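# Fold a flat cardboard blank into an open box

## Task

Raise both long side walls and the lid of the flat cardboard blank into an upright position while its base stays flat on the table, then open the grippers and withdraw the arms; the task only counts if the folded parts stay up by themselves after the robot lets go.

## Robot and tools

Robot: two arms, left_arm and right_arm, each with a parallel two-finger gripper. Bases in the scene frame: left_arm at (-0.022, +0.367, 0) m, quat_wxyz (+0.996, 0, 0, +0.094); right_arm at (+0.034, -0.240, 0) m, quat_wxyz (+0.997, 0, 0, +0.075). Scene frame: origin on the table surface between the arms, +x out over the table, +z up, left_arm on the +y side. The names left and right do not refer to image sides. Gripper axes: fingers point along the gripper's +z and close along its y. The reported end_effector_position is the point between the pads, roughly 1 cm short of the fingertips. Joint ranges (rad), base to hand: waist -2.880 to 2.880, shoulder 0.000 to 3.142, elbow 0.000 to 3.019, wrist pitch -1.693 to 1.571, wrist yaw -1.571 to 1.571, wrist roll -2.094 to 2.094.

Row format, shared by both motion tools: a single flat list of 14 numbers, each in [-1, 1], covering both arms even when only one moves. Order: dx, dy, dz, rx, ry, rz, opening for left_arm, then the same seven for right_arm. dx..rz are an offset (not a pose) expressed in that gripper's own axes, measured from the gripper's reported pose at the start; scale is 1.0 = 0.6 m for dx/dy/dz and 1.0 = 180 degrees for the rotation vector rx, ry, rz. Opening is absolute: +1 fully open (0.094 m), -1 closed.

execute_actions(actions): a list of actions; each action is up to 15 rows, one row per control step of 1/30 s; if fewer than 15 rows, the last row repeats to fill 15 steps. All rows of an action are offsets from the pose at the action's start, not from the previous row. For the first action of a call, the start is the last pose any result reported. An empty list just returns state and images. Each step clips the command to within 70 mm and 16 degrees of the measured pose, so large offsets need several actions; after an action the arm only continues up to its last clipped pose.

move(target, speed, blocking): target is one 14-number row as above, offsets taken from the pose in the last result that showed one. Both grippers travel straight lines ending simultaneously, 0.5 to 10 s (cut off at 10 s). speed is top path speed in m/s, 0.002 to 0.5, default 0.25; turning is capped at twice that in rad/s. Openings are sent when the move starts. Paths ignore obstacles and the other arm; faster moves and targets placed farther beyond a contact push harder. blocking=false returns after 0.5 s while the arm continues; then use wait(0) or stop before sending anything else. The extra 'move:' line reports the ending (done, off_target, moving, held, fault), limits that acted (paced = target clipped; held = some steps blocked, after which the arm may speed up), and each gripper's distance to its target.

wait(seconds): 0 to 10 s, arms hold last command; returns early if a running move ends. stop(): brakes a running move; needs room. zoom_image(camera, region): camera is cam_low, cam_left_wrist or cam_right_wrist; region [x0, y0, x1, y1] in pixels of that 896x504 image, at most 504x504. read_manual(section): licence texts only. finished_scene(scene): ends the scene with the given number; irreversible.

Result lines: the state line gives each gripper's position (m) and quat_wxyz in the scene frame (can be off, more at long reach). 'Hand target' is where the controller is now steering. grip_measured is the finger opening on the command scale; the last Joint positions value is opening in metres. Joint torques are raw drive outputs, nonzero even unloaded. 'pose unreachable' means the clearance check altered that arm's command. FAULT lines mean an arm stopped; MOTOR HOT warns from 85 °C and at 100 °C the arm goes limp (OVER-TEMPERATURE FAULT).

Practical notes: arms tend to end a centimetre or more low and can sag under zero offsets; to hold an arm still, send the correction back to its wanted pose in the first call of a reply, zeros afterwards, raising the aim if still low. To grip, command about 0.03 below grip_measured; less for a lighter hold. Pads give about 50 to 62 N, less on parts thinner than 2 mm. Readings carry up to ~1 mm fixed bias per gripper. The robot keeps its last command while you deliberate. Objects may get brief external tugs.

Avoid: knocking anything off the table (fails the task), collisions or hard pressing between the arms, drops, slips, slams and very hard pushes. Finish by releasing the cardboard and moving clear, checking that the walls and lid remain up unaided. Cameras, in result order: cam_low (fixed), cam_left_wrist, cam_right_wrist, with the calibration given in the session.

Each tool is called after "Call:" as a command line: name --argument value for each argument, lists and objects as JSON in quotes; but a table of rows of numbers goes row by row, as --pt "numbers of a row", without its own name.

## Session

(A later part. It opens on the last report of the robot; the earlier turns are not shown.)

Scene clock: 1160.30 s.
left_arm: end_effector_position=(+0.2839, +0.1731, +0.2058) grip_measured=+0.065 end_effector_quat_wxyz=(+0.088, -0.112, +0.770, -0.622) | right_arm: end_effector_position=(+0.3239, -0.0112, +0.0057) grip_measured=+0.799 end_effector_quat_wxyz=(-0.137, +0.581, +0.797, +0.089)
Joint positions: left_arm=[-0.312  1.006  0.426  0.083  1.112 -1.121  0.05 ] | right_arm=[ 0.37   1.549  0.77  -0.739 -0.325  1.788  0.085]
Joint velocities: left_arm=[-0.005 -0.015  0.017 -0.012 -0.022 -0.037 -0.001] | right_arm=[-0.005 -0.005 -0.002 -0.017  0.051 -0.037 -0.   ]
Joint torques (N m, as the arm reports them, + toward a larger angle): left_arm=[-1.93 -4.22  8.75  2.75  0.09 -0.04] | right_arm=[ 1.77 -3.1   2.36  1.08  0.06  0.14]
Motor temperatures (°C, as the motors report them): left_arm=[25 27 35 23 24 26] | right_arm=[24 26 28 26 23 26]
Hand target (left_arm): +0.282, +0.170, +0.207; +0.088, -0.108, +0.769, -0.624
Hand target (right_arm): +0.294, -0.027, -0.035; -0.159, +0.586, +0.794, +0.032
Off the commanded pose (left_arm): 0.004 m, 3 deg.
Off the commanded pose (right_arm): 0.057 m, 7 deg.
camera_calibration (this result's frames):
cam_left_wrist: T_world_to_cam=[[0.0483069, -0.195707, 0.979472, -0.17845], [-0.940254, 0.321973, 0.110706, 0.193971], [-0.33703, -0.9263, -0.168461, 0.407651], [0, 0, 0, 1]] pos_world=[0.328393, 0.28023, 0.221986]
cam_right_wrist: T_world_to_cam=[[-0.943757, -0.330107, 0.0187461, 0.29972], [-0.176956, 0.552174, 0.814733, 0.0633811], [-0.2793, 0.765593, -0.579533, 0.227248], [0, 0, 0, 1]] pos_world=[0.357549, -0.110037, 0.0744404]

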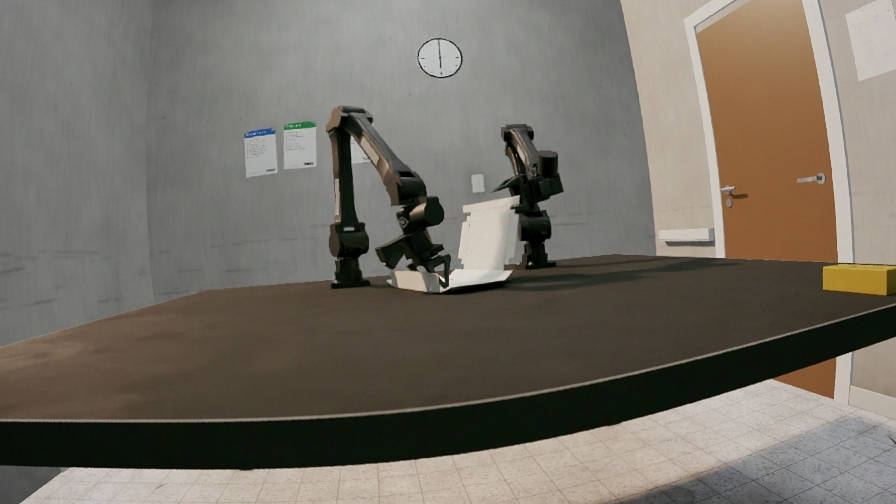

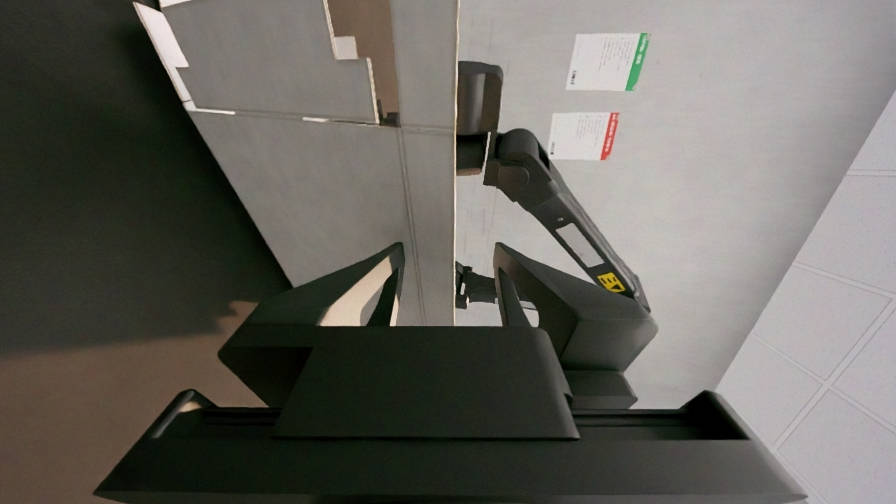

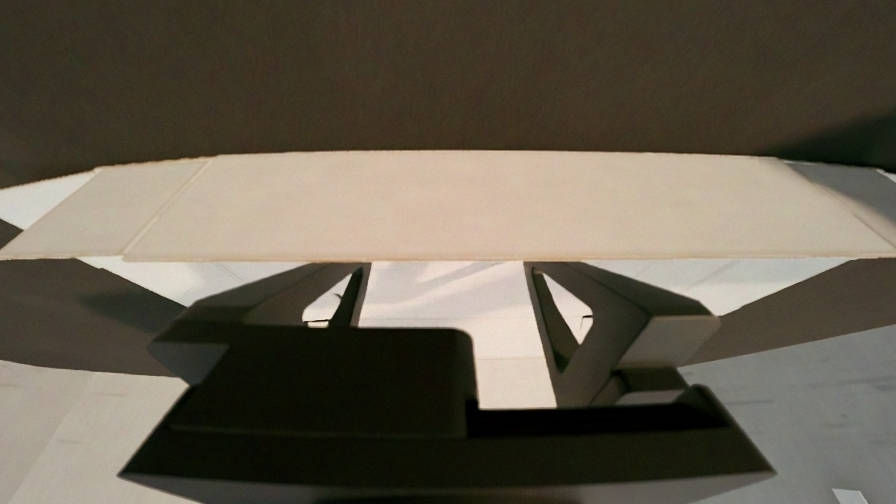

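Call:
zoom_image --camera "cam_low" --region '[370, 140, 600, 300]'

Region (370, 140, 600, 300) of cam_low's 896x504 image, scaled by 2.191, with more detail than that image has; it fills the top 351 rows of this view, and the rest is white.

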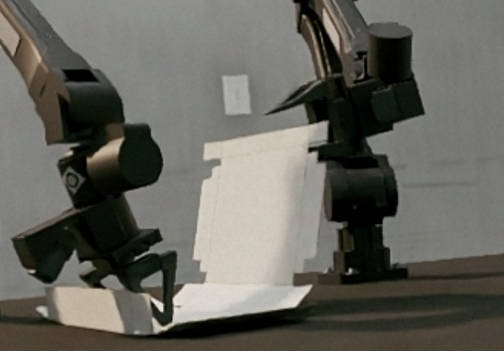

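Call:
execute_actions --actions '[[[0.002,-0.004,0.006,0.004,0,0,0.064,-0.034,-0.048,0.074,0.036,-0.008,0.0115,0.8],[0.002,-0.006,0.010,0.008,-0.001,0,0.064,-0.034,-0.048,0.074,0.036,-0.008,0.0115,0.8],[0.002,-0.009,0.015,0.013,-0.001,0,0.064,-0.034,-0.048,0.074,0.036,-0.008,0.0115,0.8],[0.002,-0.012,0.021,0.019,-0.002,0,0.064,-0.034,-0.048,0.074,0.036,-0.008,0.0115,0.8],[0.002,-0.015,0.028,0.026,-0.003,0,0.064,-0.034,-0.048,0.074,0.036,-0.008,0.0115,0.8],[0.002,-0.018,0.035,0.033,-0.003,0,0.064,-0.034,-0.048,0.074,0.036,-0.008,0.0115,0.8],[0.002,-0.021,0.043,0.041,-0.004,0,0.064,-0.034,-0.048,0.074,0.036,-0.008,0.0115,0.8],[0.002,-0.024,0.051,0.049,-0.005,0,0.064,-0.034,-0.048,0.074,0.036,-0.008,0.0115,0.8],[0.002,-0.027,0.059,0.057,-0.006,0,0.064,-0.034,-0.048,0.074,0.036,-0.008,0.0115,0.8],[0.002,-0.029,0.067,0.064,-0.007,0,0.064,-0.034,-0.048,0.074,0.036,-0.008,0.0115,0.8],[0.002,-0.031,0.074,0.070,-0.007,0,0.064,-0.034,-0.048,0.074,0.036,-0.008,0.0115,0.8],[0.002,-0.033,0.080,0.076,-0.008,0,0.064,-0.034,-0.048,0.074,0.036,-0.008,0.0115,0.8],[0.002,-0.034,0.086,0.080,-0.008,0,0.064,-0.034,-0.048,0.074,0.036,-0.008,0.0115,0.8],[0.002,-0.035,0.090,0.083,-0.009,0,0.064,-0.034,-0.048,0.074,0.036,-0.008,0.0115,0.8],[0.002,-0.035,0.092,0.084,-0.009,0,0.064,-0.034,-0.048,0.074,0.036,-0.008,0.0115,0.8]]]'

Scene clock: 1182.57 s.
left_arm: end_effector_position=(+0.2992, +0.1260, +0.2196) grip_measured=+0.065 end_effector_quat_wxyz=(+0.137, -0.084, +0.710, -0.686) | right_arm: end_effector_position=(+0.3237, -0.0111, +0.0056) grip_measured=+0.799 end_effector_quat_wxyz=(-0.140, +0.581, +0.797, +0.090)
Joint positions: left_arm=[-0.468  1.199  0.37   0.791  0.976 -1.459  0.05 ] | right_arm=[ 0.368  1.549  0.768 -0.738 -0.33   1.788  0.085]
Joint velocities: left_arm=[-0.317  0.718 -0.076  1.57  -0.198 -0.74   0.   ] | right_arm=[ 0.005  0.005  0.017 -0.012  0.095 -0.022 -0.001]
Joint torques (N m, as the arm reports them, + toward a larger angle): left_arm=[-1.71 -5.51  7.14  2.47 -0.23 -0.06] | right_arm=[ 1.81 -3.12  2.37  1.08  0.05  0.13]
Motor temperatures (°C, as the motors report them): left_arm=[25 27 33 24 24 26] | right_arm=[24 26 28 26 23 26]
Hand target (left_arm): +0.296, +0.118, +0.217; +0.108, -0.105, +0.695, -0.703
Hand target (right_arm): +0.294, -0.027, -0.035; -0.161, +0.587, +0.793, +0.034
Off the commanded pose (left_arm): 0.010 m, 6 deg.
Off the commanded pose (right_arm): 0.057 m, 7 deg.
camera_calibration (this result's frames):
cam_left_wrist: T_world_to_cam=[[-0.0829175, -0.0393693, 0.995778, -0.185973], [-0.949378, 0.306925, -0.0669192, 0.26564], [-0.302994, -0.950919, -0.0628258, 0.341193], [0, 0, 0, 1]] pos_world=[0.340152, 0.235593, 0.2244]
cam_right_wrist: T_world_to_cam=[[-0.94426, -0.328637, 0.0192739, 0.299752], [-0.174314, 0.5488, 0.817578, 0.0624513], [-0.279263, 0.768646, -0.575495, 0.227157], [0, 0, 0, 1]] pos_world=[0.357367, -0.110367, 0.0738919]

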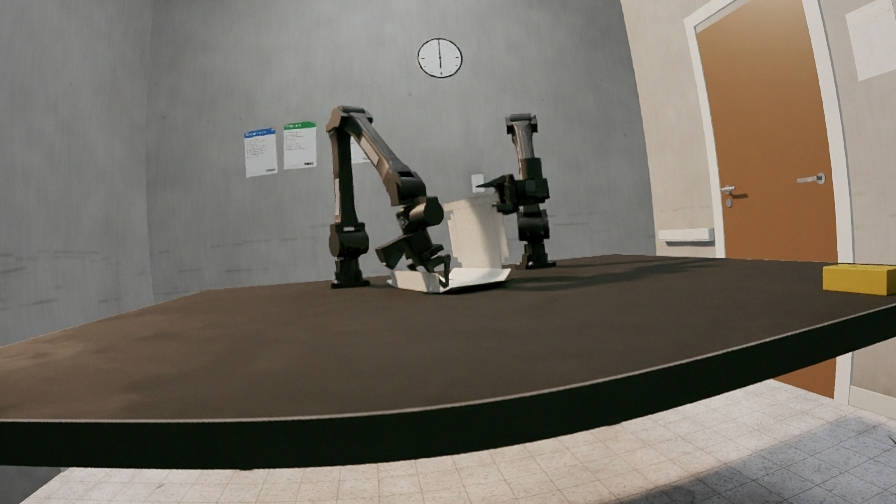

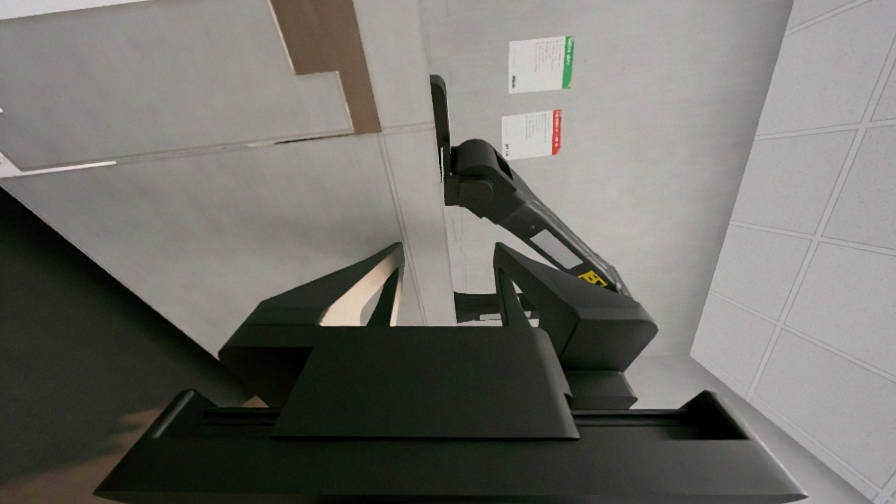

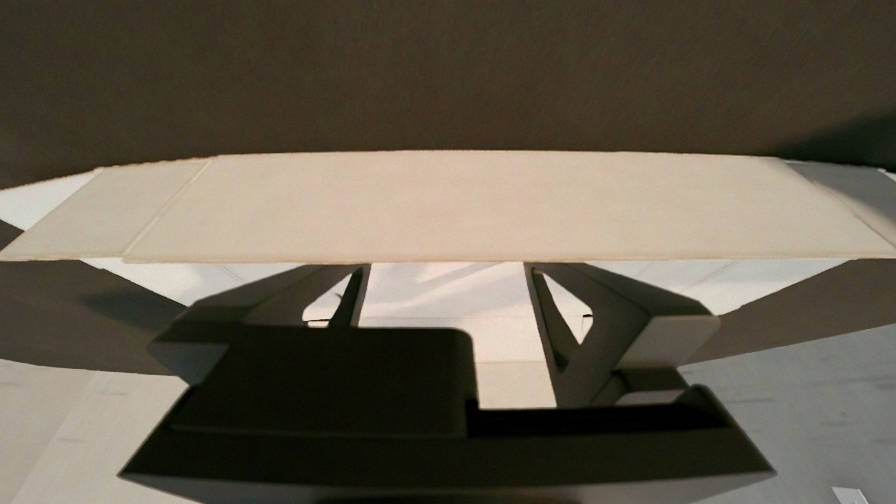

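Call:
execute_actions --actions '[]'

Call:
zoom_image --camera "cam_low" --region '[370, 140, 600, 300]'

Scene clock: 1184.10 s.
left_arm: end_effector_position=(+0.2990, +0.1209, +0.2150) grip_measured=+0.065 end_effector_quat_wxyz=(+0.110, -0.108, +0.698, -0.699) | right_arm: end_effector_position=(+0.3237, -0.0111, +0.0056) grip_measured=+0.799 end_effector_quat_wxyz=(-0.140, +0.581, +0.797, +0.090)
Joint positions: left_arm=[-0.484  1.25   0.36   0.892  0.966 -1.571  0.05 ] | right_arm=[ 0.368  1.549  0.768 -0.738 -0.33   1.788  0.085]
Joint velocities: left_arm=[ 0.005 -0.005 -0.007  0.007 -0.051  0.051  0.001] | right_arm=[ 0.005 -0.005 -0.007 -0.002 -0.051 -0.022  0.   ]
Joint torques (N m, as the arm reports them, + toward a larger angle): left_arm=[-1.7  -6.27  7.07  2.84 -0.29 -0.05] | right_arm=[ 1.84 -3.07  2.37  1.08  0.05  0.14]
Motor temperatures (°C, as the motors report them): left_arm=[25 27 32 24 24 26] | right_arm=[24 26 28 26 23 26]
Hand target (left_arm): +0.296, +0.118, +0.217; +0.108, -0.105, +0.695, -0.703
Hand target (right_arm): +0.294, -0.027, -0.035; -0.161, +0.587, +0.793, +0.034
Off the commanded pose (left_arm): 0.004 m, 3 deg.
Off the commanded pose (right_arm): 0.057 m, 7 deg.
camera_calibration (this result's frames):
cam_left_wrist: T_world_to_cam=[[-0.0162562, 0.00657051, 0.999846, -0.207938], [-0.950785, 0.309356, -0.0174915, 0.256181], [-0.309424, -0.950924, 0.00121817, 0.32415], [0, 0, 0, 1]] pos_world=[0.340493, 0.230357, 0.211992]
cam_right_wrist: T_world_to_cam=[[-0.94426, -0.328637, 0.0192739, 0.299752], [-0.174314, 0.5488, 0.817578, 0.0624513], [-0.279263, 0.768646, -0.575495, 0.227157], [0, 0, 0, 1]] pos_world=[0.357367, -0.110367, 0.0738919]

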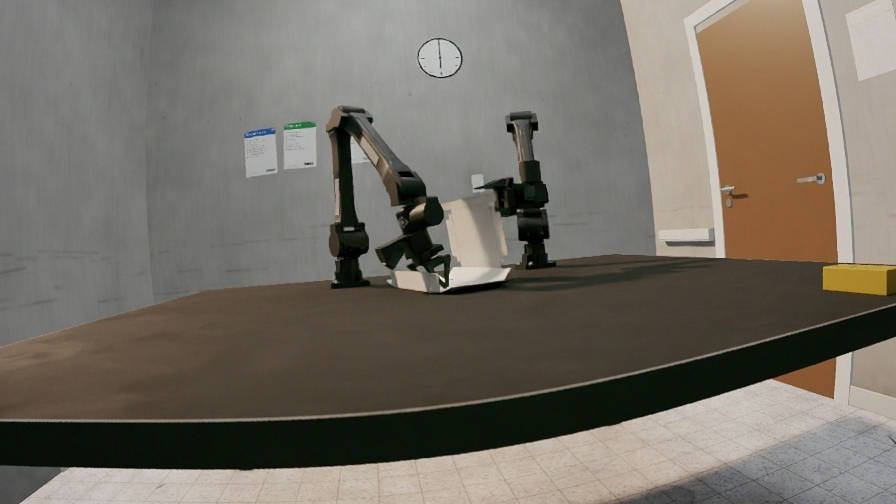

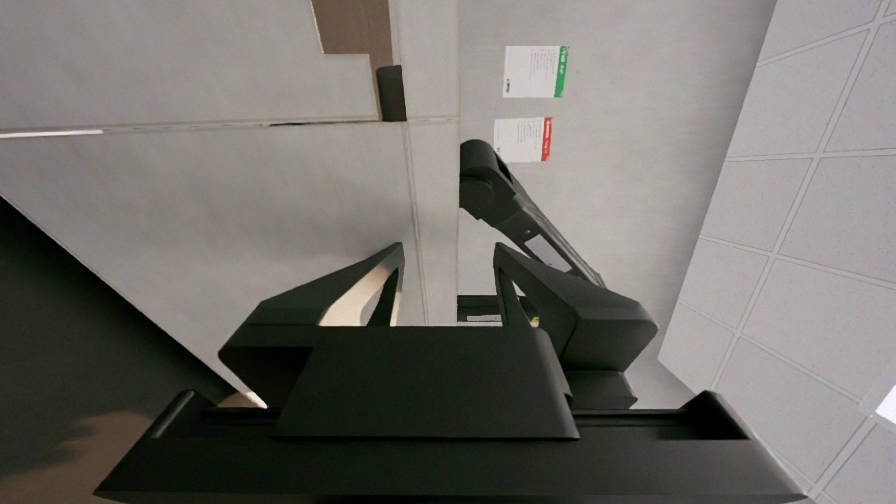

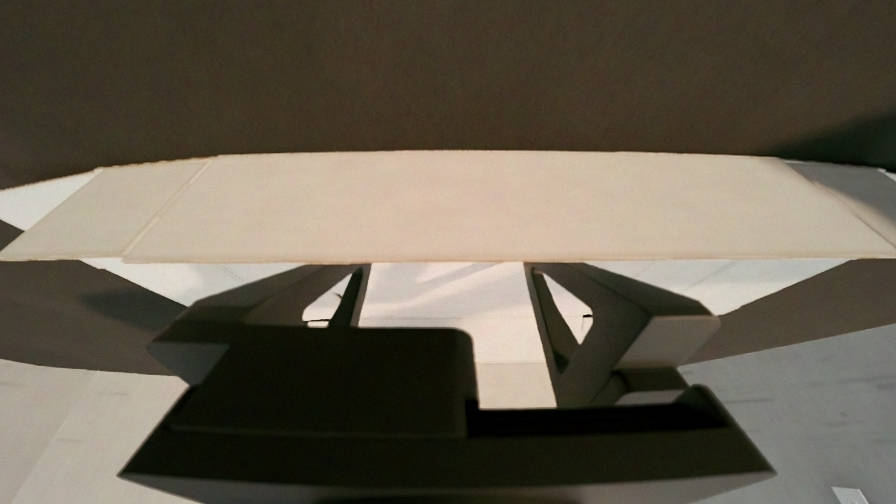

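Region (370, 140, 600, 300) of cam_low's 896x504 image, scaled by 2.191, with more detail than that image has; it fills the top 351 rows of this view, and the rest is white.

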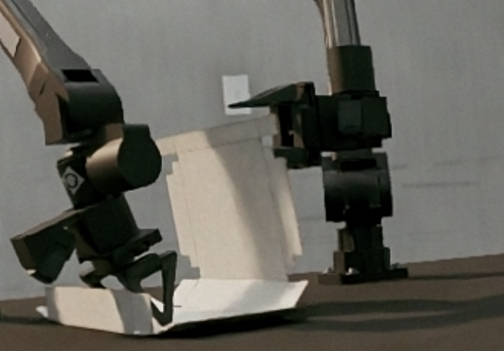

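Call:
execute_actions --actions '[[[0.006,0.001,0.003,0.004,0,0,0.064,-0.034,-0.048,0.074,0.036,-0.008,0.0115,0.8],[0.006,0.006,0.003,0.004,0,0,0.064,-0.034,-0.048,0.074,0.036,-0.008,0.0115,0.8],[0.007,0.013,0.003,0.004,0,0,0.064,-0.034,-0.048,0.074,0.036,-0.008,0.0115,0.8],[0.007,0.021,0.003,0.004,0,0,0.064,-0.034,-0.048,0.074,0.036,-0.008,0.0115,0.8],[0.008,0.031,0.003,0.004,0,0,0.064,-0.034,-0.048,0.074,0.036,-0.008,0.0115,0.8],[0.008,0.040,0.003,0.004,0,0,0.064,-0.034,-0.048,0.074,0.036,-0.008,0.0115,0.8],[0.009,0.051,0.003,0.004,0,0,0.064,-0.034,-0.048,0.074,0.036,-0.008,0.0115,0.8],[0.009,0.062,0.003,0.002,0,0,-0.1,-0.034,-0.048,0.074,0.036,-0.008,0.0115,0.8],[0.010,0.072,0.003,-0.002,0,0,-0.3,-0.034,-0.048,0.074,0.036,-0.008,0.0115,0.8],[0.010,0.083,0.003,-0.008,0,0,-0.5,-0.034,-0.048,0.074,0.036,-0.008,0.0115,0.8],[0.011,0.093,0.003,-0.016,0,0,-0.7,-0.034,-0.048,0.074,0.036,-0.008,0.0115,0.8],[0.011,0.101,0.003,-0.025,0,0,-0.85,-0.034,-0.048,0.074,0.036,-0.008,0.0115,0.8],[0.012,0.108,0.003,-0.034,0,0,-1,-0.034,-0.048,0.074,0.036,-0.008,0.0115,0.8],[0.012,0.113,0.003,-0.041,0,0,-1,-0.034,-0.048,0.074,0.036,-0.008,0.0115,0.8],[0.012,0.117,0.003,-0.046,0,0,-1,-0.034,-0.048,0.074,0.036,-0.008,0.0115,0.8]]]'

Scene clock: 1222.67 s.
left_arm: end_effector_position=(+0.2974, +0.1236, +0.1494) grip_measured=-0.993 end_effector_quat_wxyz=(+0.092, -0.139, +0.727, -0.667) | right_arm: end_effector_position=(+0.3238, -0.0111, +0.0057) grip_measured=+0.799 end_effector_quat_wxyz=(-0.141, +0.582, +0.796, +0.092)
Joint positions: left_arm=[-0.484  1.403  0.318  0.924  0.942 -1.492  0.   ] | right_arm=[ 0.366  1.549  0.768 -0.736 -0.334  1.788  0.085]
Joint velocities: left_arm=[-0.015 -0.034  0.017 -0.984 -0.183  0.579 -0.009] | right_arm=[-0.005  0.005 -0.017 -0.007 -0.095 -0.051  0.001]
Joint torques (N m, as the arm reports them, + toward a larger angle): left_arm=[-2.9  -7.24  6.61  1.77 -0.22  0.24] | right_arm=[ 1.84 -3.08  2.37  1.09  0.04  0.13]
Motor temperatures (°C, as the motors report them): left_arm=[25 27 31 24 24 26] | right_arm=[24 26 27 26 22 26]
Hand target (left_arm): +0.293, +0.118, +0.145; +0.102, -0.115, +0.741, -0.654
Hand target (right_arm): +0.294, -0.027, -0.035; -0.163, +0.587, +0.792, +0.035
Off the commanded pose (left_arm): 0.009 m, 4 deg.
Off the commanded pose (right_arm): 0.057 m, 7 deg.
camera_calibration (this result's frames):
cam_left_wrist: T_world_to_cam=[[0.0648829, -0.067124, 0.995633, -0.156793], [-0.954055, 0.288305, 0.0816104, 0.241411], [-0.292524, -0.955183, -0.0453339, 0.328743], [0, 0, 0, 1]] pos_world=[0.336658, 0.233885, 0.15131]
cam_right_wrist: T_world_to_cam=[[-0.944785, -0.327122, 0.0192863, 0.300009], [-0.172238, 0.5458, 0.820022, 0.0617016], [-0.278774, 0.771423, -0.572007, 0.227034], [0, 0, 0, 1]] pos_world=[0.357362, -0.110676, 0.0734822]

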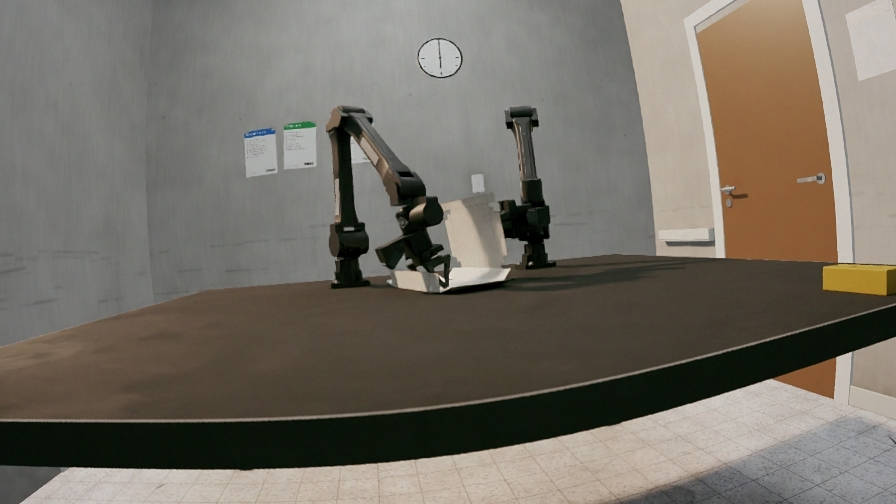

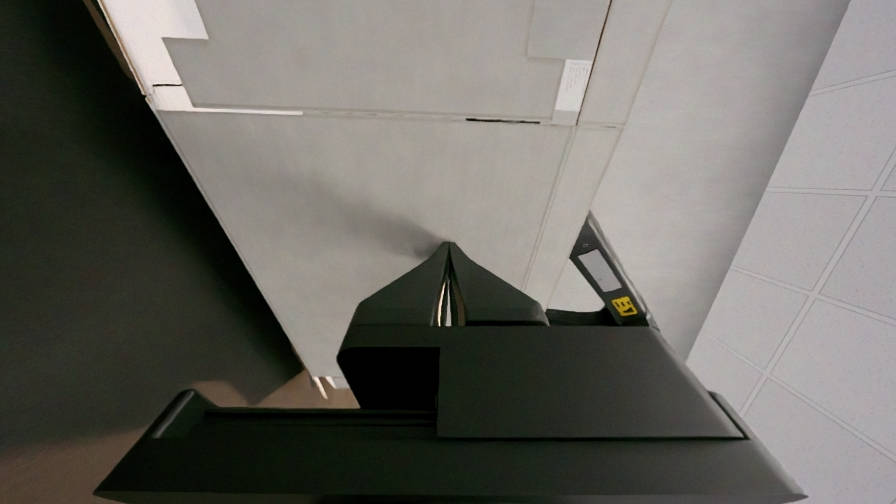

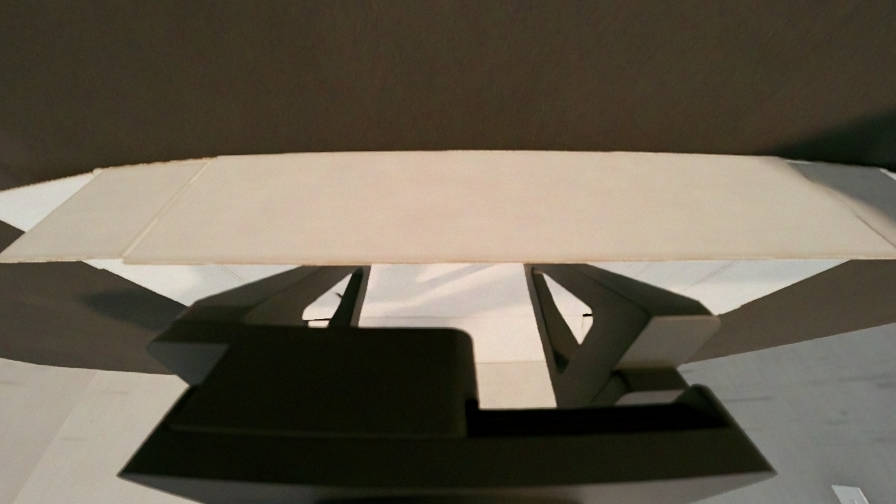

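Call:
execute_actions --actions '[]'

Call:
zoom_image --camera "cam_low" --region '[400, 170, 560, 300]'

Scene clock: 1225.37 s.
left_arm: end_effector_position=(+0.2953, +0.1239, +0.1379) grip_measured=-0.998 end_effector_quat_wxyz=(+0.097, -0.131, +0.741, -0.651) | right_arm: end_effector_position=(+0.3238, -0.0111, +0.0057) grip_measured=+0.799 end_effector_quat_wxyz=(-0.141, +0.582, +0.796, +0.092)
Joint positions: left_arm=[-0.486  1.403  0.318  0.857  0.938 -1.413  0.   ] | right_arm=[ 0.366  1.549  0.768 -0.736 -0.334  1.788  0.085]
Joint velocities: left_arm=[-0.015 -0.015 -0.002  0.002  0.022 -0.154  0.   ] | right_arm=[-0.005 -0.015 -0.007 -0.007 -0.022 -0.022  0.   ]
Joint torques (N m, as the arm reports them, + toward a larger angle): left_arm=[-2.38 -8.25  6.53  1.56 -0.19  0.24] | right_arm=[ 1.87 -3.07  2.37  1.09  0.04  0.13]
Motor temperatures (°C, as the motors report them): left_arm=[25 27 31 24 24 26] | right_arm=[24 25 27 26 22 26]
Hand target (left_arm): +0.293, +0.118, +0.145; +0.102, -0.116, +0.741, -0.654
Hand target (right_arm): +0.294, -0.027, -0.035; -0.163, +0.587, +0.792, +0.035
Off the commanded pose (left_arm): 0.010 m, 2 deg.
Off the commanded pose (right_arm): 0.057 m, 7 deg.
camera_calibration (this result's frames):
cam_left_wrist: T_world_to_cam=[[0.0538874, -0.112421, 0.992198, -0.135842], [-0.952862, 0.291324, 0.0847594, 0.239162], [-0.298579, -0.949996, -0.0914231, 0.335392], [0, 0, 0, 1]] pos_world=[0.335349, 0.233676, 0.145174]
cam_right_wrist: T_world_to_cam=[[-0.944785, -0.327122, 0.0192863, 0.300009], [-0.172238, 0.5458, 0.820022, 0.0617016], [-0.278774, 0.771423, -0.572007, 0.227034], [0, 0, 0, 1]] pos_world=[0.357362, -0.110676, 0.0734822]

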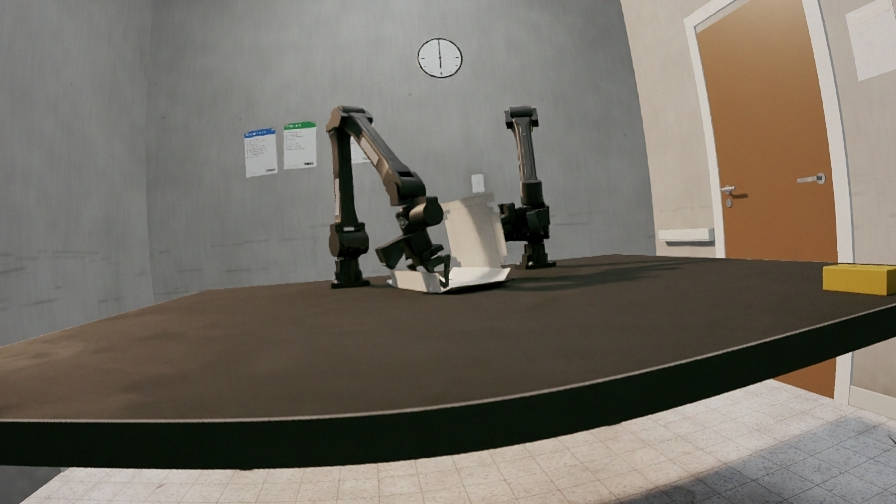

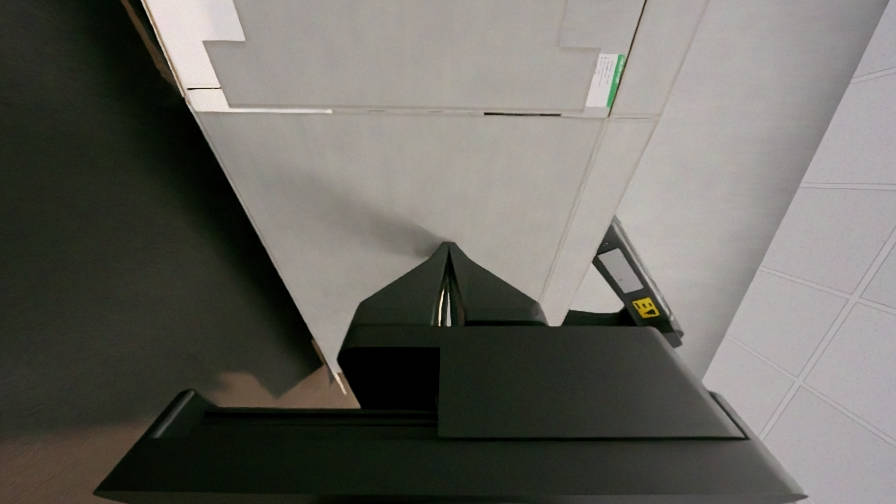

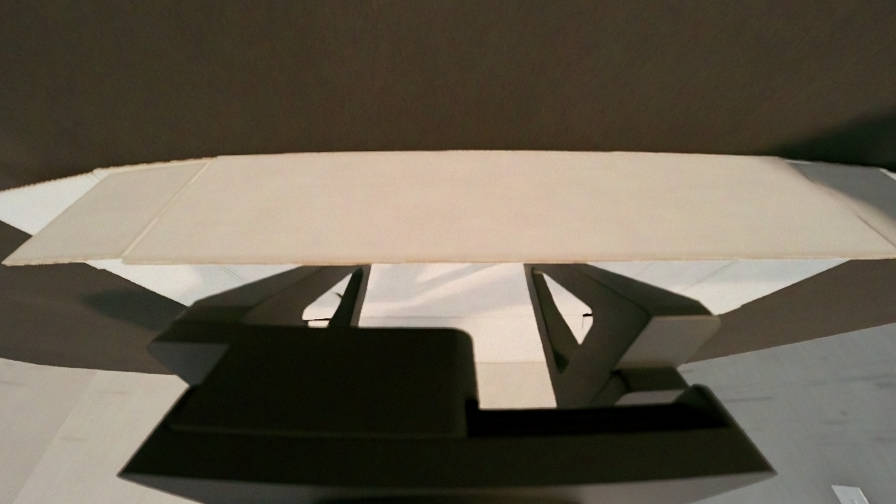

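Region (400, 170, 560, 300) of cam_low's 896x504 image, scaled by 3.150, with more detail than that image has; it fills the top 410 rows of this view, and the rest is white.

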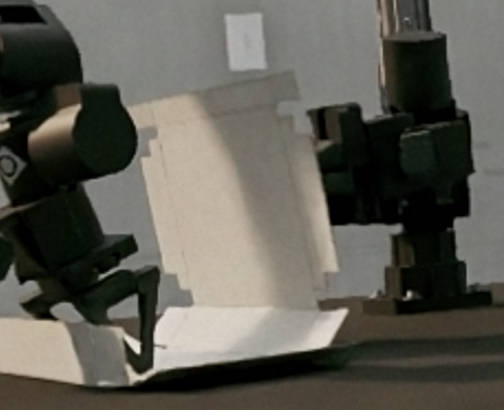

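Call:
execute_actions --actions '[[[0.007,-0.009,0.007,-0.003,0,0.006,-1,-0.034,-0.048,0.074,0.033,-0.008,0.0115,0.8],[0.007,-0.006,0.007,-0.007,0,0.006,-1,-0.034,-0.048,0.074,0.033,-0.008,0.0115,0.8],[0.007,-0.001,0.008,-0.012,0,0.006,-1,-0.034,-0.048,0.074,0.033,-0.008,0.0115,0.8],[0.007,0.005,0.008,-0.018,0,0.007,-1,-0.034,-0.048,0.074,0.033,-0.008,0.0115,0.8],[0.006,0.012,0.009,-0.025,0,0.007,-1,-0.034,-0.048,0.074,0.033,-0.008,0.0115,0.8],[0.006,0.018,0.010,-0.032,0,0.007,-1,-0.034,-0.048,0.074,0.033,-0.008,0.0115,0.8],[0.006,0.026,0.011,-0.040,0,0.007,-1,-0.034,-0.048,0.074,0.033,-0.008,0.0115,0.8],[0.006,0.033,0.012,-0.048,0,0.008,-1,-0.034,-0.048,0.074,0.033,-0.008,0.0115,0.8],[0.006,0.041,0.013,-0.056,0,0.008,-1,-0.034,-0.048,0.074,0.033,-0.008,0.0115,0.8],[0.006,0.048,0.013,-0.064,0,0.008,-1,-0.034,-0.048,0.074,0.033,-0.008,0.0115,0.8],[0.005,0.055,0.014,-0.071,0,0.008,-1,-0.034,-0.048,0.074,0.033,-0.008,0.0115,0.8],[0.005,0.061,0.015,-0.077,0,0.009,-1,-0.034,-0.048,0.074,0.033,-0.008,0.0115,0.8],[0.005,0.066,0.015,-0.082,0,0.009,-1,-0.034,-0.048,0.074,0.033,-0.008,0.0115,0.8],[0.005,0.070,0.016,-0.085,0,0.009,-1,-0.034,-0.048,0.074,0.033,-0.008,0.0115,0.8],[0.005,0.072,0.016,-0.086,0,0.009,-1,-0.034,-0.048,0.074,0.033,-0.008,0.0115,0.8]]]'

Scene clock: 1257.03 s.
left_arm: end_effector_position=(+0.2774, +0.1334, +0.0740) grip_measured=-0.998 end_effector_quat_wxyz=(+0.062, -0.182, +0.816, -0.545) | right_arm: end_effector_position=(+0.3236, -0.0111, +0.0052) grip_measured=+0.799 end_effector_quat_wxyz=(-0.143, +0.582, +0.795, +0.094)
Joint positions: left_arm=[-0.515  1.36   0.319  0.424  0.809 -1.202  0.   ] | right_arm=[ 0.364  1.549  0.765 -0.731 -0.34   1.788  0.085]
Joint velocities: left_arm=[-0.083 -0.015 -0.007 -0.637 -0.183  0.403  0.001] | right_arm=[ 0.005  0.005 -0.012  0.007  0.051 -0.007  0.   ]
Joint torques (N m, as the arm reports them, + toward a larger angle): left_arm=[-2.17 -7.79 11.32  1.81  0.06  0.24] | right_arm=[ 2.02 -3.49  2.01  1.36  0.2   0.18]
Motor temperatures (°C, as the motors report them): left_arm=[25 28 31 23 24 26] | right_arm=[24 25 27 26 22 26]
Hand target (left_arm): +0.292, +0.120, +0.094; +0.091, -0.134, +0.821, -0.547
Hand target (right_arm): +0.294, -0.027, -0.035; -0.162, +0.588, +0.791, +0.040
Off the commanded pose (left_arm): 0.029 m, 6 deg.
Off the commanded pose (right_arm): 0.056 m, 7 deg.
camera_calibration (this result's frames):
cam_left_wrist: T_world_to_cam=[[0.215055, -0.336417, 0.916829, -0.0796647], [-0.930349, 0.214918, 0.297088, 0.213003], [-0.296989, -0.916861, -0.266766, 0.341345], [0, 0, 0, 1]] pos_world=[0.316675, 0.240387, 0.100817]
cam_right_wrist: T_world_to_cam=[[-0.945405, -0.325393, 0.0181427, 0.300046], [-0.170345, 0.54085, 0.823689, 0.0613188], [-0.277835, 0.775629, -0.566751, 0.22639], [0, 0, 0, 1]] pos_world=[0.357009, -0.111126, 0.0723555]

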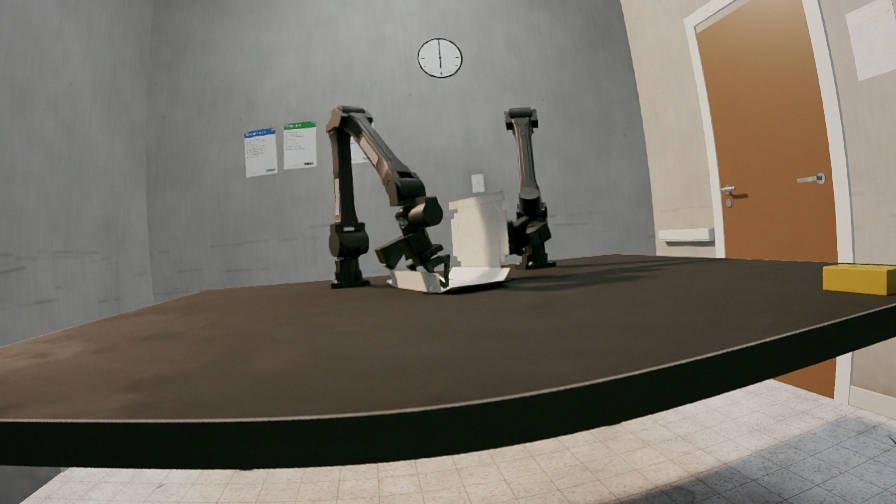

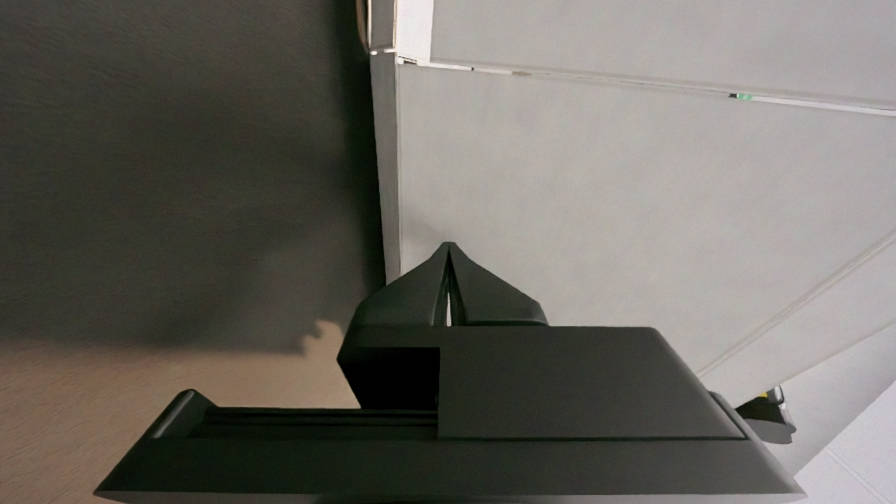

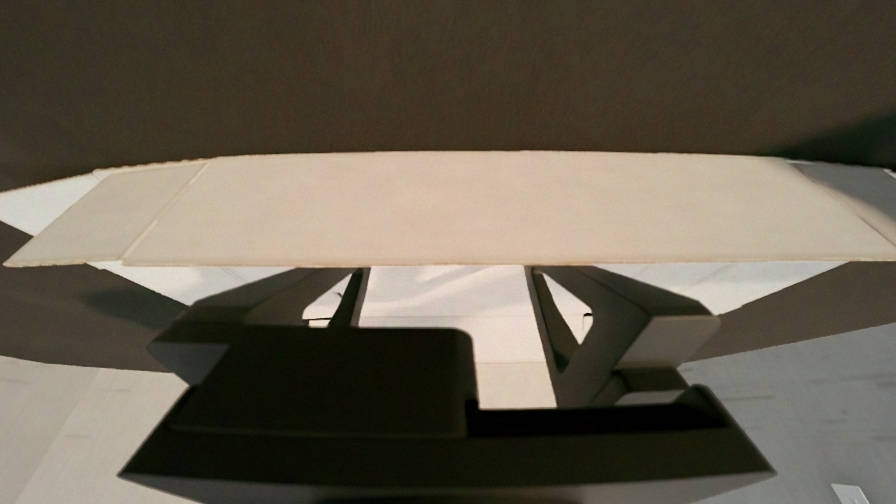

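Call:
execute_actions --actions '[]'

Call:
zoom_image --camera "cam_low" --region '[400, 170, 560, 300]'

Scene clock: 1259.00 s.
left_arm: end_effector_position=(+0.2738, +0.1341, +0.0679) grip_measured=-0.998 end_effector_quat_wxyz=(+0.067, -0.164, +0.827, -0.533) | right_arm: end_effector_position=(+0.3236, -0.0111, +0.0052) grip_measured=+0.799 end_effector_quat_wxyz=(-0.143, +0.582, +0.795, +0.094)
Joint positions: left_arm=[-0.518  1.36   0.321  0.383  0.804 -1.136  0.   ] | right_arm=[ 0.364  1.549  0.765 -0.731 -0.34   1.788  0.085]
Joint velocities: left_arm=[-0.005 -0.005 -0.002 -0.012 -0.066  0.022  0.001] | right_arm=[-0.024 -0.005  0.017 -0.007 -0.11  -0.051 -0.001]
Joint torques (N m, as the arm reports them, + toward a larger angle): left_arm=[-2.39 -7.9  11.06  1.58  0.07  0.25] | right_arm=[ 1.98 -3.48  2.03  1.37  0.19  0.18]
Motor temperatures (°C, as the motors report them): left_arm=[25 28 31 23 24 26] | right_arm=[24 25 27 26 22 26]
Hand target (left_arm): +0.292, +0.120, +0.094; +0.091, -0.135, +0.821, -0.547
Hand target (right_arm): +0.294, -0.027, -0.035; -0.162, +0.588, +0.791, +0.040
Off the commanded pose (left_arm): 0.035 m, 5 deg.
Off the commanded pose (right_arm): 0.056 m, 7 deg.
camera_calibration (this result's frames):
cam_left_wrist: T_world_to_cam=[[0.18753, -0.373207, 0.908597, -0.0601079], [-0.930467, 0.228903, 0.286066, 0.210189], [-0.314743, -0.899066, -0.304331, 0.344342], [0, 0, 0, 1]] pos_world=[0.315225, 0.23904, 0.0992795]
cam_right_wrist: T_world_to_cam=[[-0.945405, -0.325393, 0.0181427, 0.300046], [-0.170345, 0.54085, 0.823689, 0.0613188], [-0.277835, 0.775629, -0.566751, 0.22639], [0, 0, 0, 1]] pos_world=[0.357009, -0.111126, 0.0723555]

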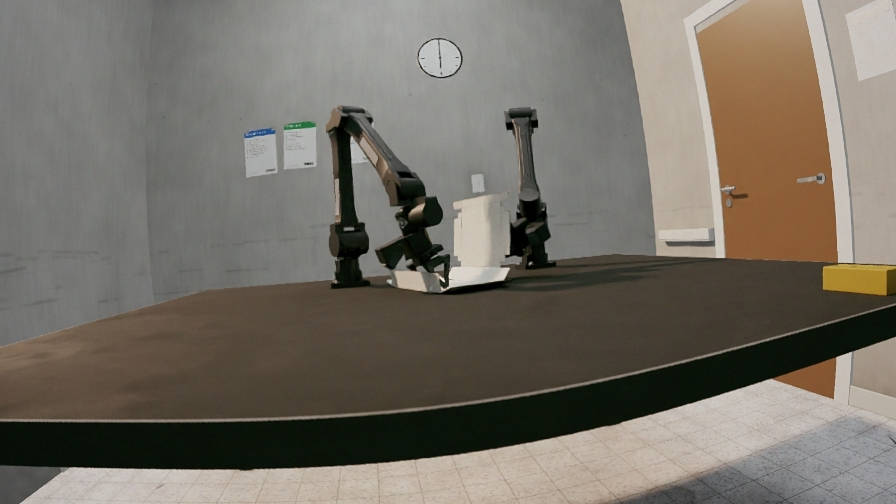

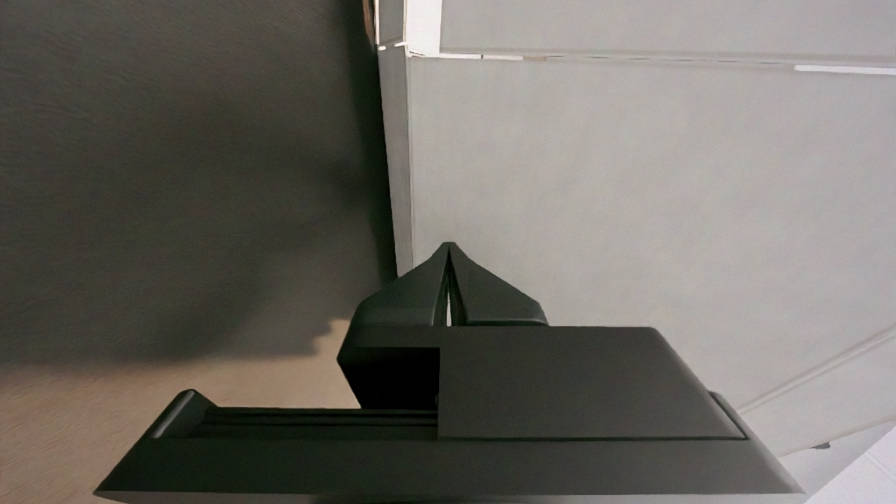

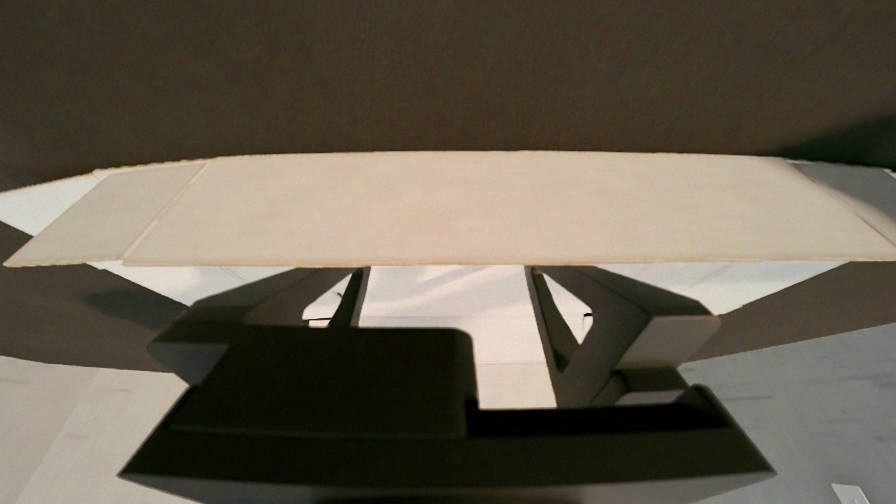

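Region (400, 170, 560, 300) of cam_low's 896x504 image, scaled by 3.150, with more detail than that image has; it fills the top 410 rows of this view, and the rest is white.

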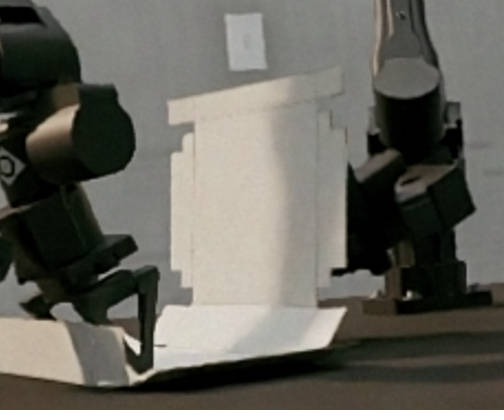

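Call:
execute_actions --actions '[[[-0.017,-0.054,0.013,0.011,-0.002,0.022,-1,-0.034,-0.048,0.074,0.034,-0.008,0.0115,0.8],[-0.018,-0.054,0.016,0.008,-0.002,0.023,-1,-0.034,-0.048,0.074,0.034,-0.008,0.0115,0.8],[-0.018,-0.054,0.020,0.003,-0.002,0.024,-1,-0.034,-0.048,0.074,0.034,-0.008,0.0115,0.8],[-0.019,-0.054,0.026,-0.002,-0.002,0.025,-1,-0.034,-0.048,0.074,0.034,-0.008,0.0115,0.8],[-0.020,-0.054,0.032,-0.009,-0.002,0.026,-1,-0.034,-0.048,0.074,0.034,-0.008,0.0115,0.8],[-0.021,-0.053,0.038,-0.015,-0.002,0.028,-1,-0.034,-0.048,0.074,0.034,-0.008,0.0115,0.8],[-0.022,-0.053,0.044,-0.022,-0.002,0.029,-1,-0.034,-0.048,0.074,0.034,-0.008,0.0115,0.8],[-0.023,-0.051,0.051,-0.029,-0.002,0.031,-1,-0.034,-0.048,0.074,0.034,-0.008,0.0115,0.8],[-0.024,-0.050,0.058,-0.036,-0.002,0.032,-1,-0.034,-0.048,0.074,0.034,-0.008,0.0115,0.8],[-0.025,-0.048,0.065,-0.043,-0.002,0.034,-1,-0.034,-0.048,0.074,0.034,-0.008,0.0115,0.8],[-0.026,-0.046,0.071,-0.049,-0.002,0.035,-1,-0.034,-0.048,0.074,0.034,-0.008,0.0115,0.8],[-0.027,-0.044,0.076,-0.054,-0.002,0.036,-1,-0.034,-0.048,0.074,0.034,-0.008,0.0115,0.8],[-0.027,-0.042,0.081,-0.059,-0.002,0.037,-1,-0.034,-0.048,0.074,0.034,-0.008,0.0115,0.8],[-0.028,-0.040,0.084,-0.062,-0.002,0.038,-1,-0.034,-0.048,0.074,0.034,-0.008,0.0115,0.8],[-0.028,-0.039,0.086,-0.064,-0.002,0.038,-1,-0.034,-0.048,0.074,0.034,-0.008,0.0115,0.8]]]'

Scene clock: 1288.93 s.
left_arm: end_effector_position=(+0.2885, +0.1078, +0.0578) grip_measured=-0.998 end_effector_quat_wxyz=(+0.075, -0.153, +0.879, -0.444) | right_arm: end_effector_position=(+0.3236, -0.0111, +0.0053) grip_measured=+0.799 end_effector_quat_wxyz=(-0.146, +0.583, +0.794, +0.096)
Joint positions: left_arm=[-0.64   1.36   0.449  0.107  0.6   -1.046  0.   ] | right_arm=[ 0.361  1.549  0.763 -0.729 -0.346  1.788  0.085]
Joint velocities: left_arm=[-0.22   0.142  0.3   -0.325 -0.154  0.242 -0.   ] | right_arm=[-0.005  0.005 -0.017 -0.007 -0.022  0.022 -0.001]
Joint torques (N m, as the arm reports them, + toward a larger angle): left_arm=[-2.21 -5.04 11.68  1.71 -0.15  0.24] | right_arm=[ 2.02 -3.3   2.07  1.33  0.17  0.16]
Motor temperatures (°C, as the motors report them): left_arm=[25 28 33 23 24 26] | right_arm=[24 25 27 26 22 26]
Hand target (left_arm): +0.307, +0.088, +0.068; +0.087, -0.123, +0.884, -0.443
Hand target (right_arm): +0.293, -0.026, -0.036; -0.165, +0.588, +0.790, +0.041
Off the commanded pose (left_arm): 0.031 m, 4 deg.
Off the commanded pose (right_arm): 0.057 m, 7 deg.
camera_calibration (this result's frames):
cam_left_wrist: T_world_to_cam=[[0.189095, -0.554718, 0.810266, -0.0386525], [-0.924262, 0.178133, 0.337651, 0.233408], [-0.331636, -0.812746, -0.479021, 0.327899], [0, 0, 0, 1]] pos_world=[0.331783, 0.20348, 0.109579]
cam_right_wrist: T_world_to_cam=[[-0.946118, -0.323295, 0.0184964, 0.300299], [-0.167172, 0.53655, 0.827144, 0.0601746], [-0.277336, 0.779483, -0.561686, 0.226263], [0, 0, 0, 1]] pos_world=[0.356928, -0.11157, 0.071761]

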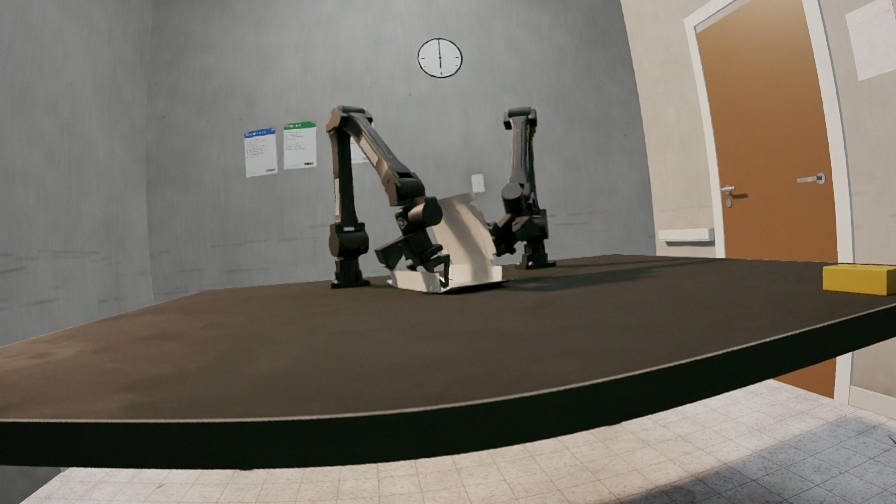

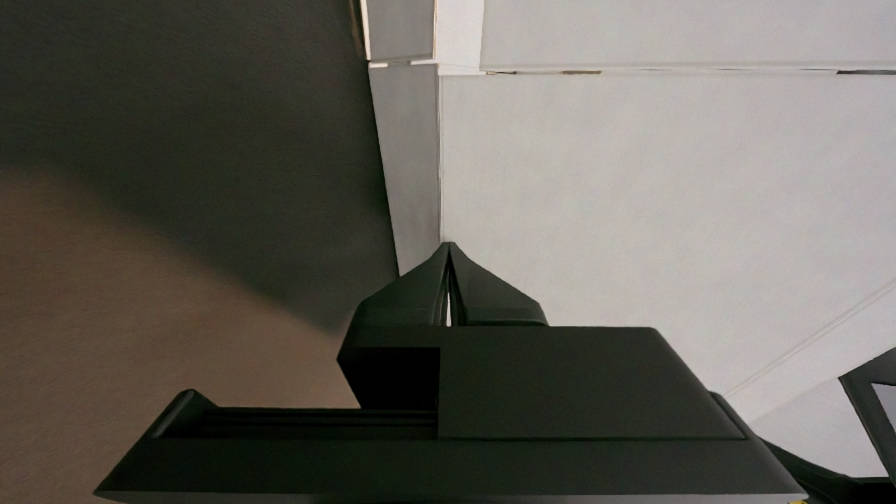

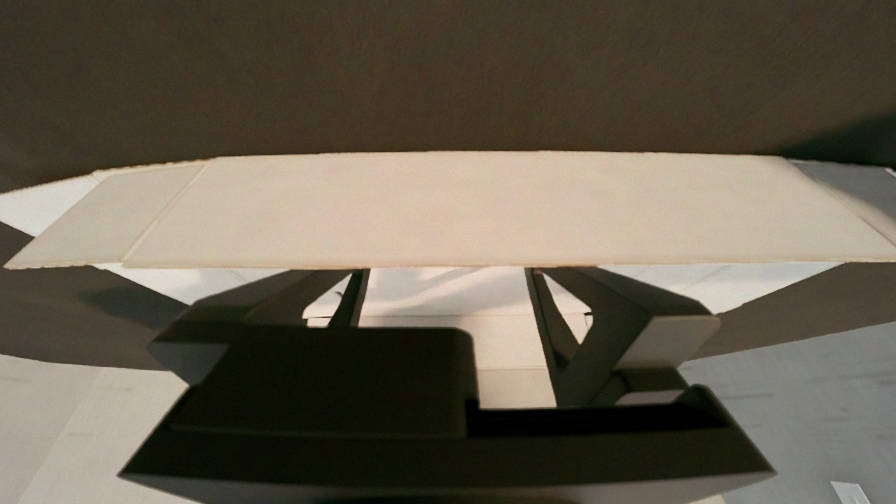

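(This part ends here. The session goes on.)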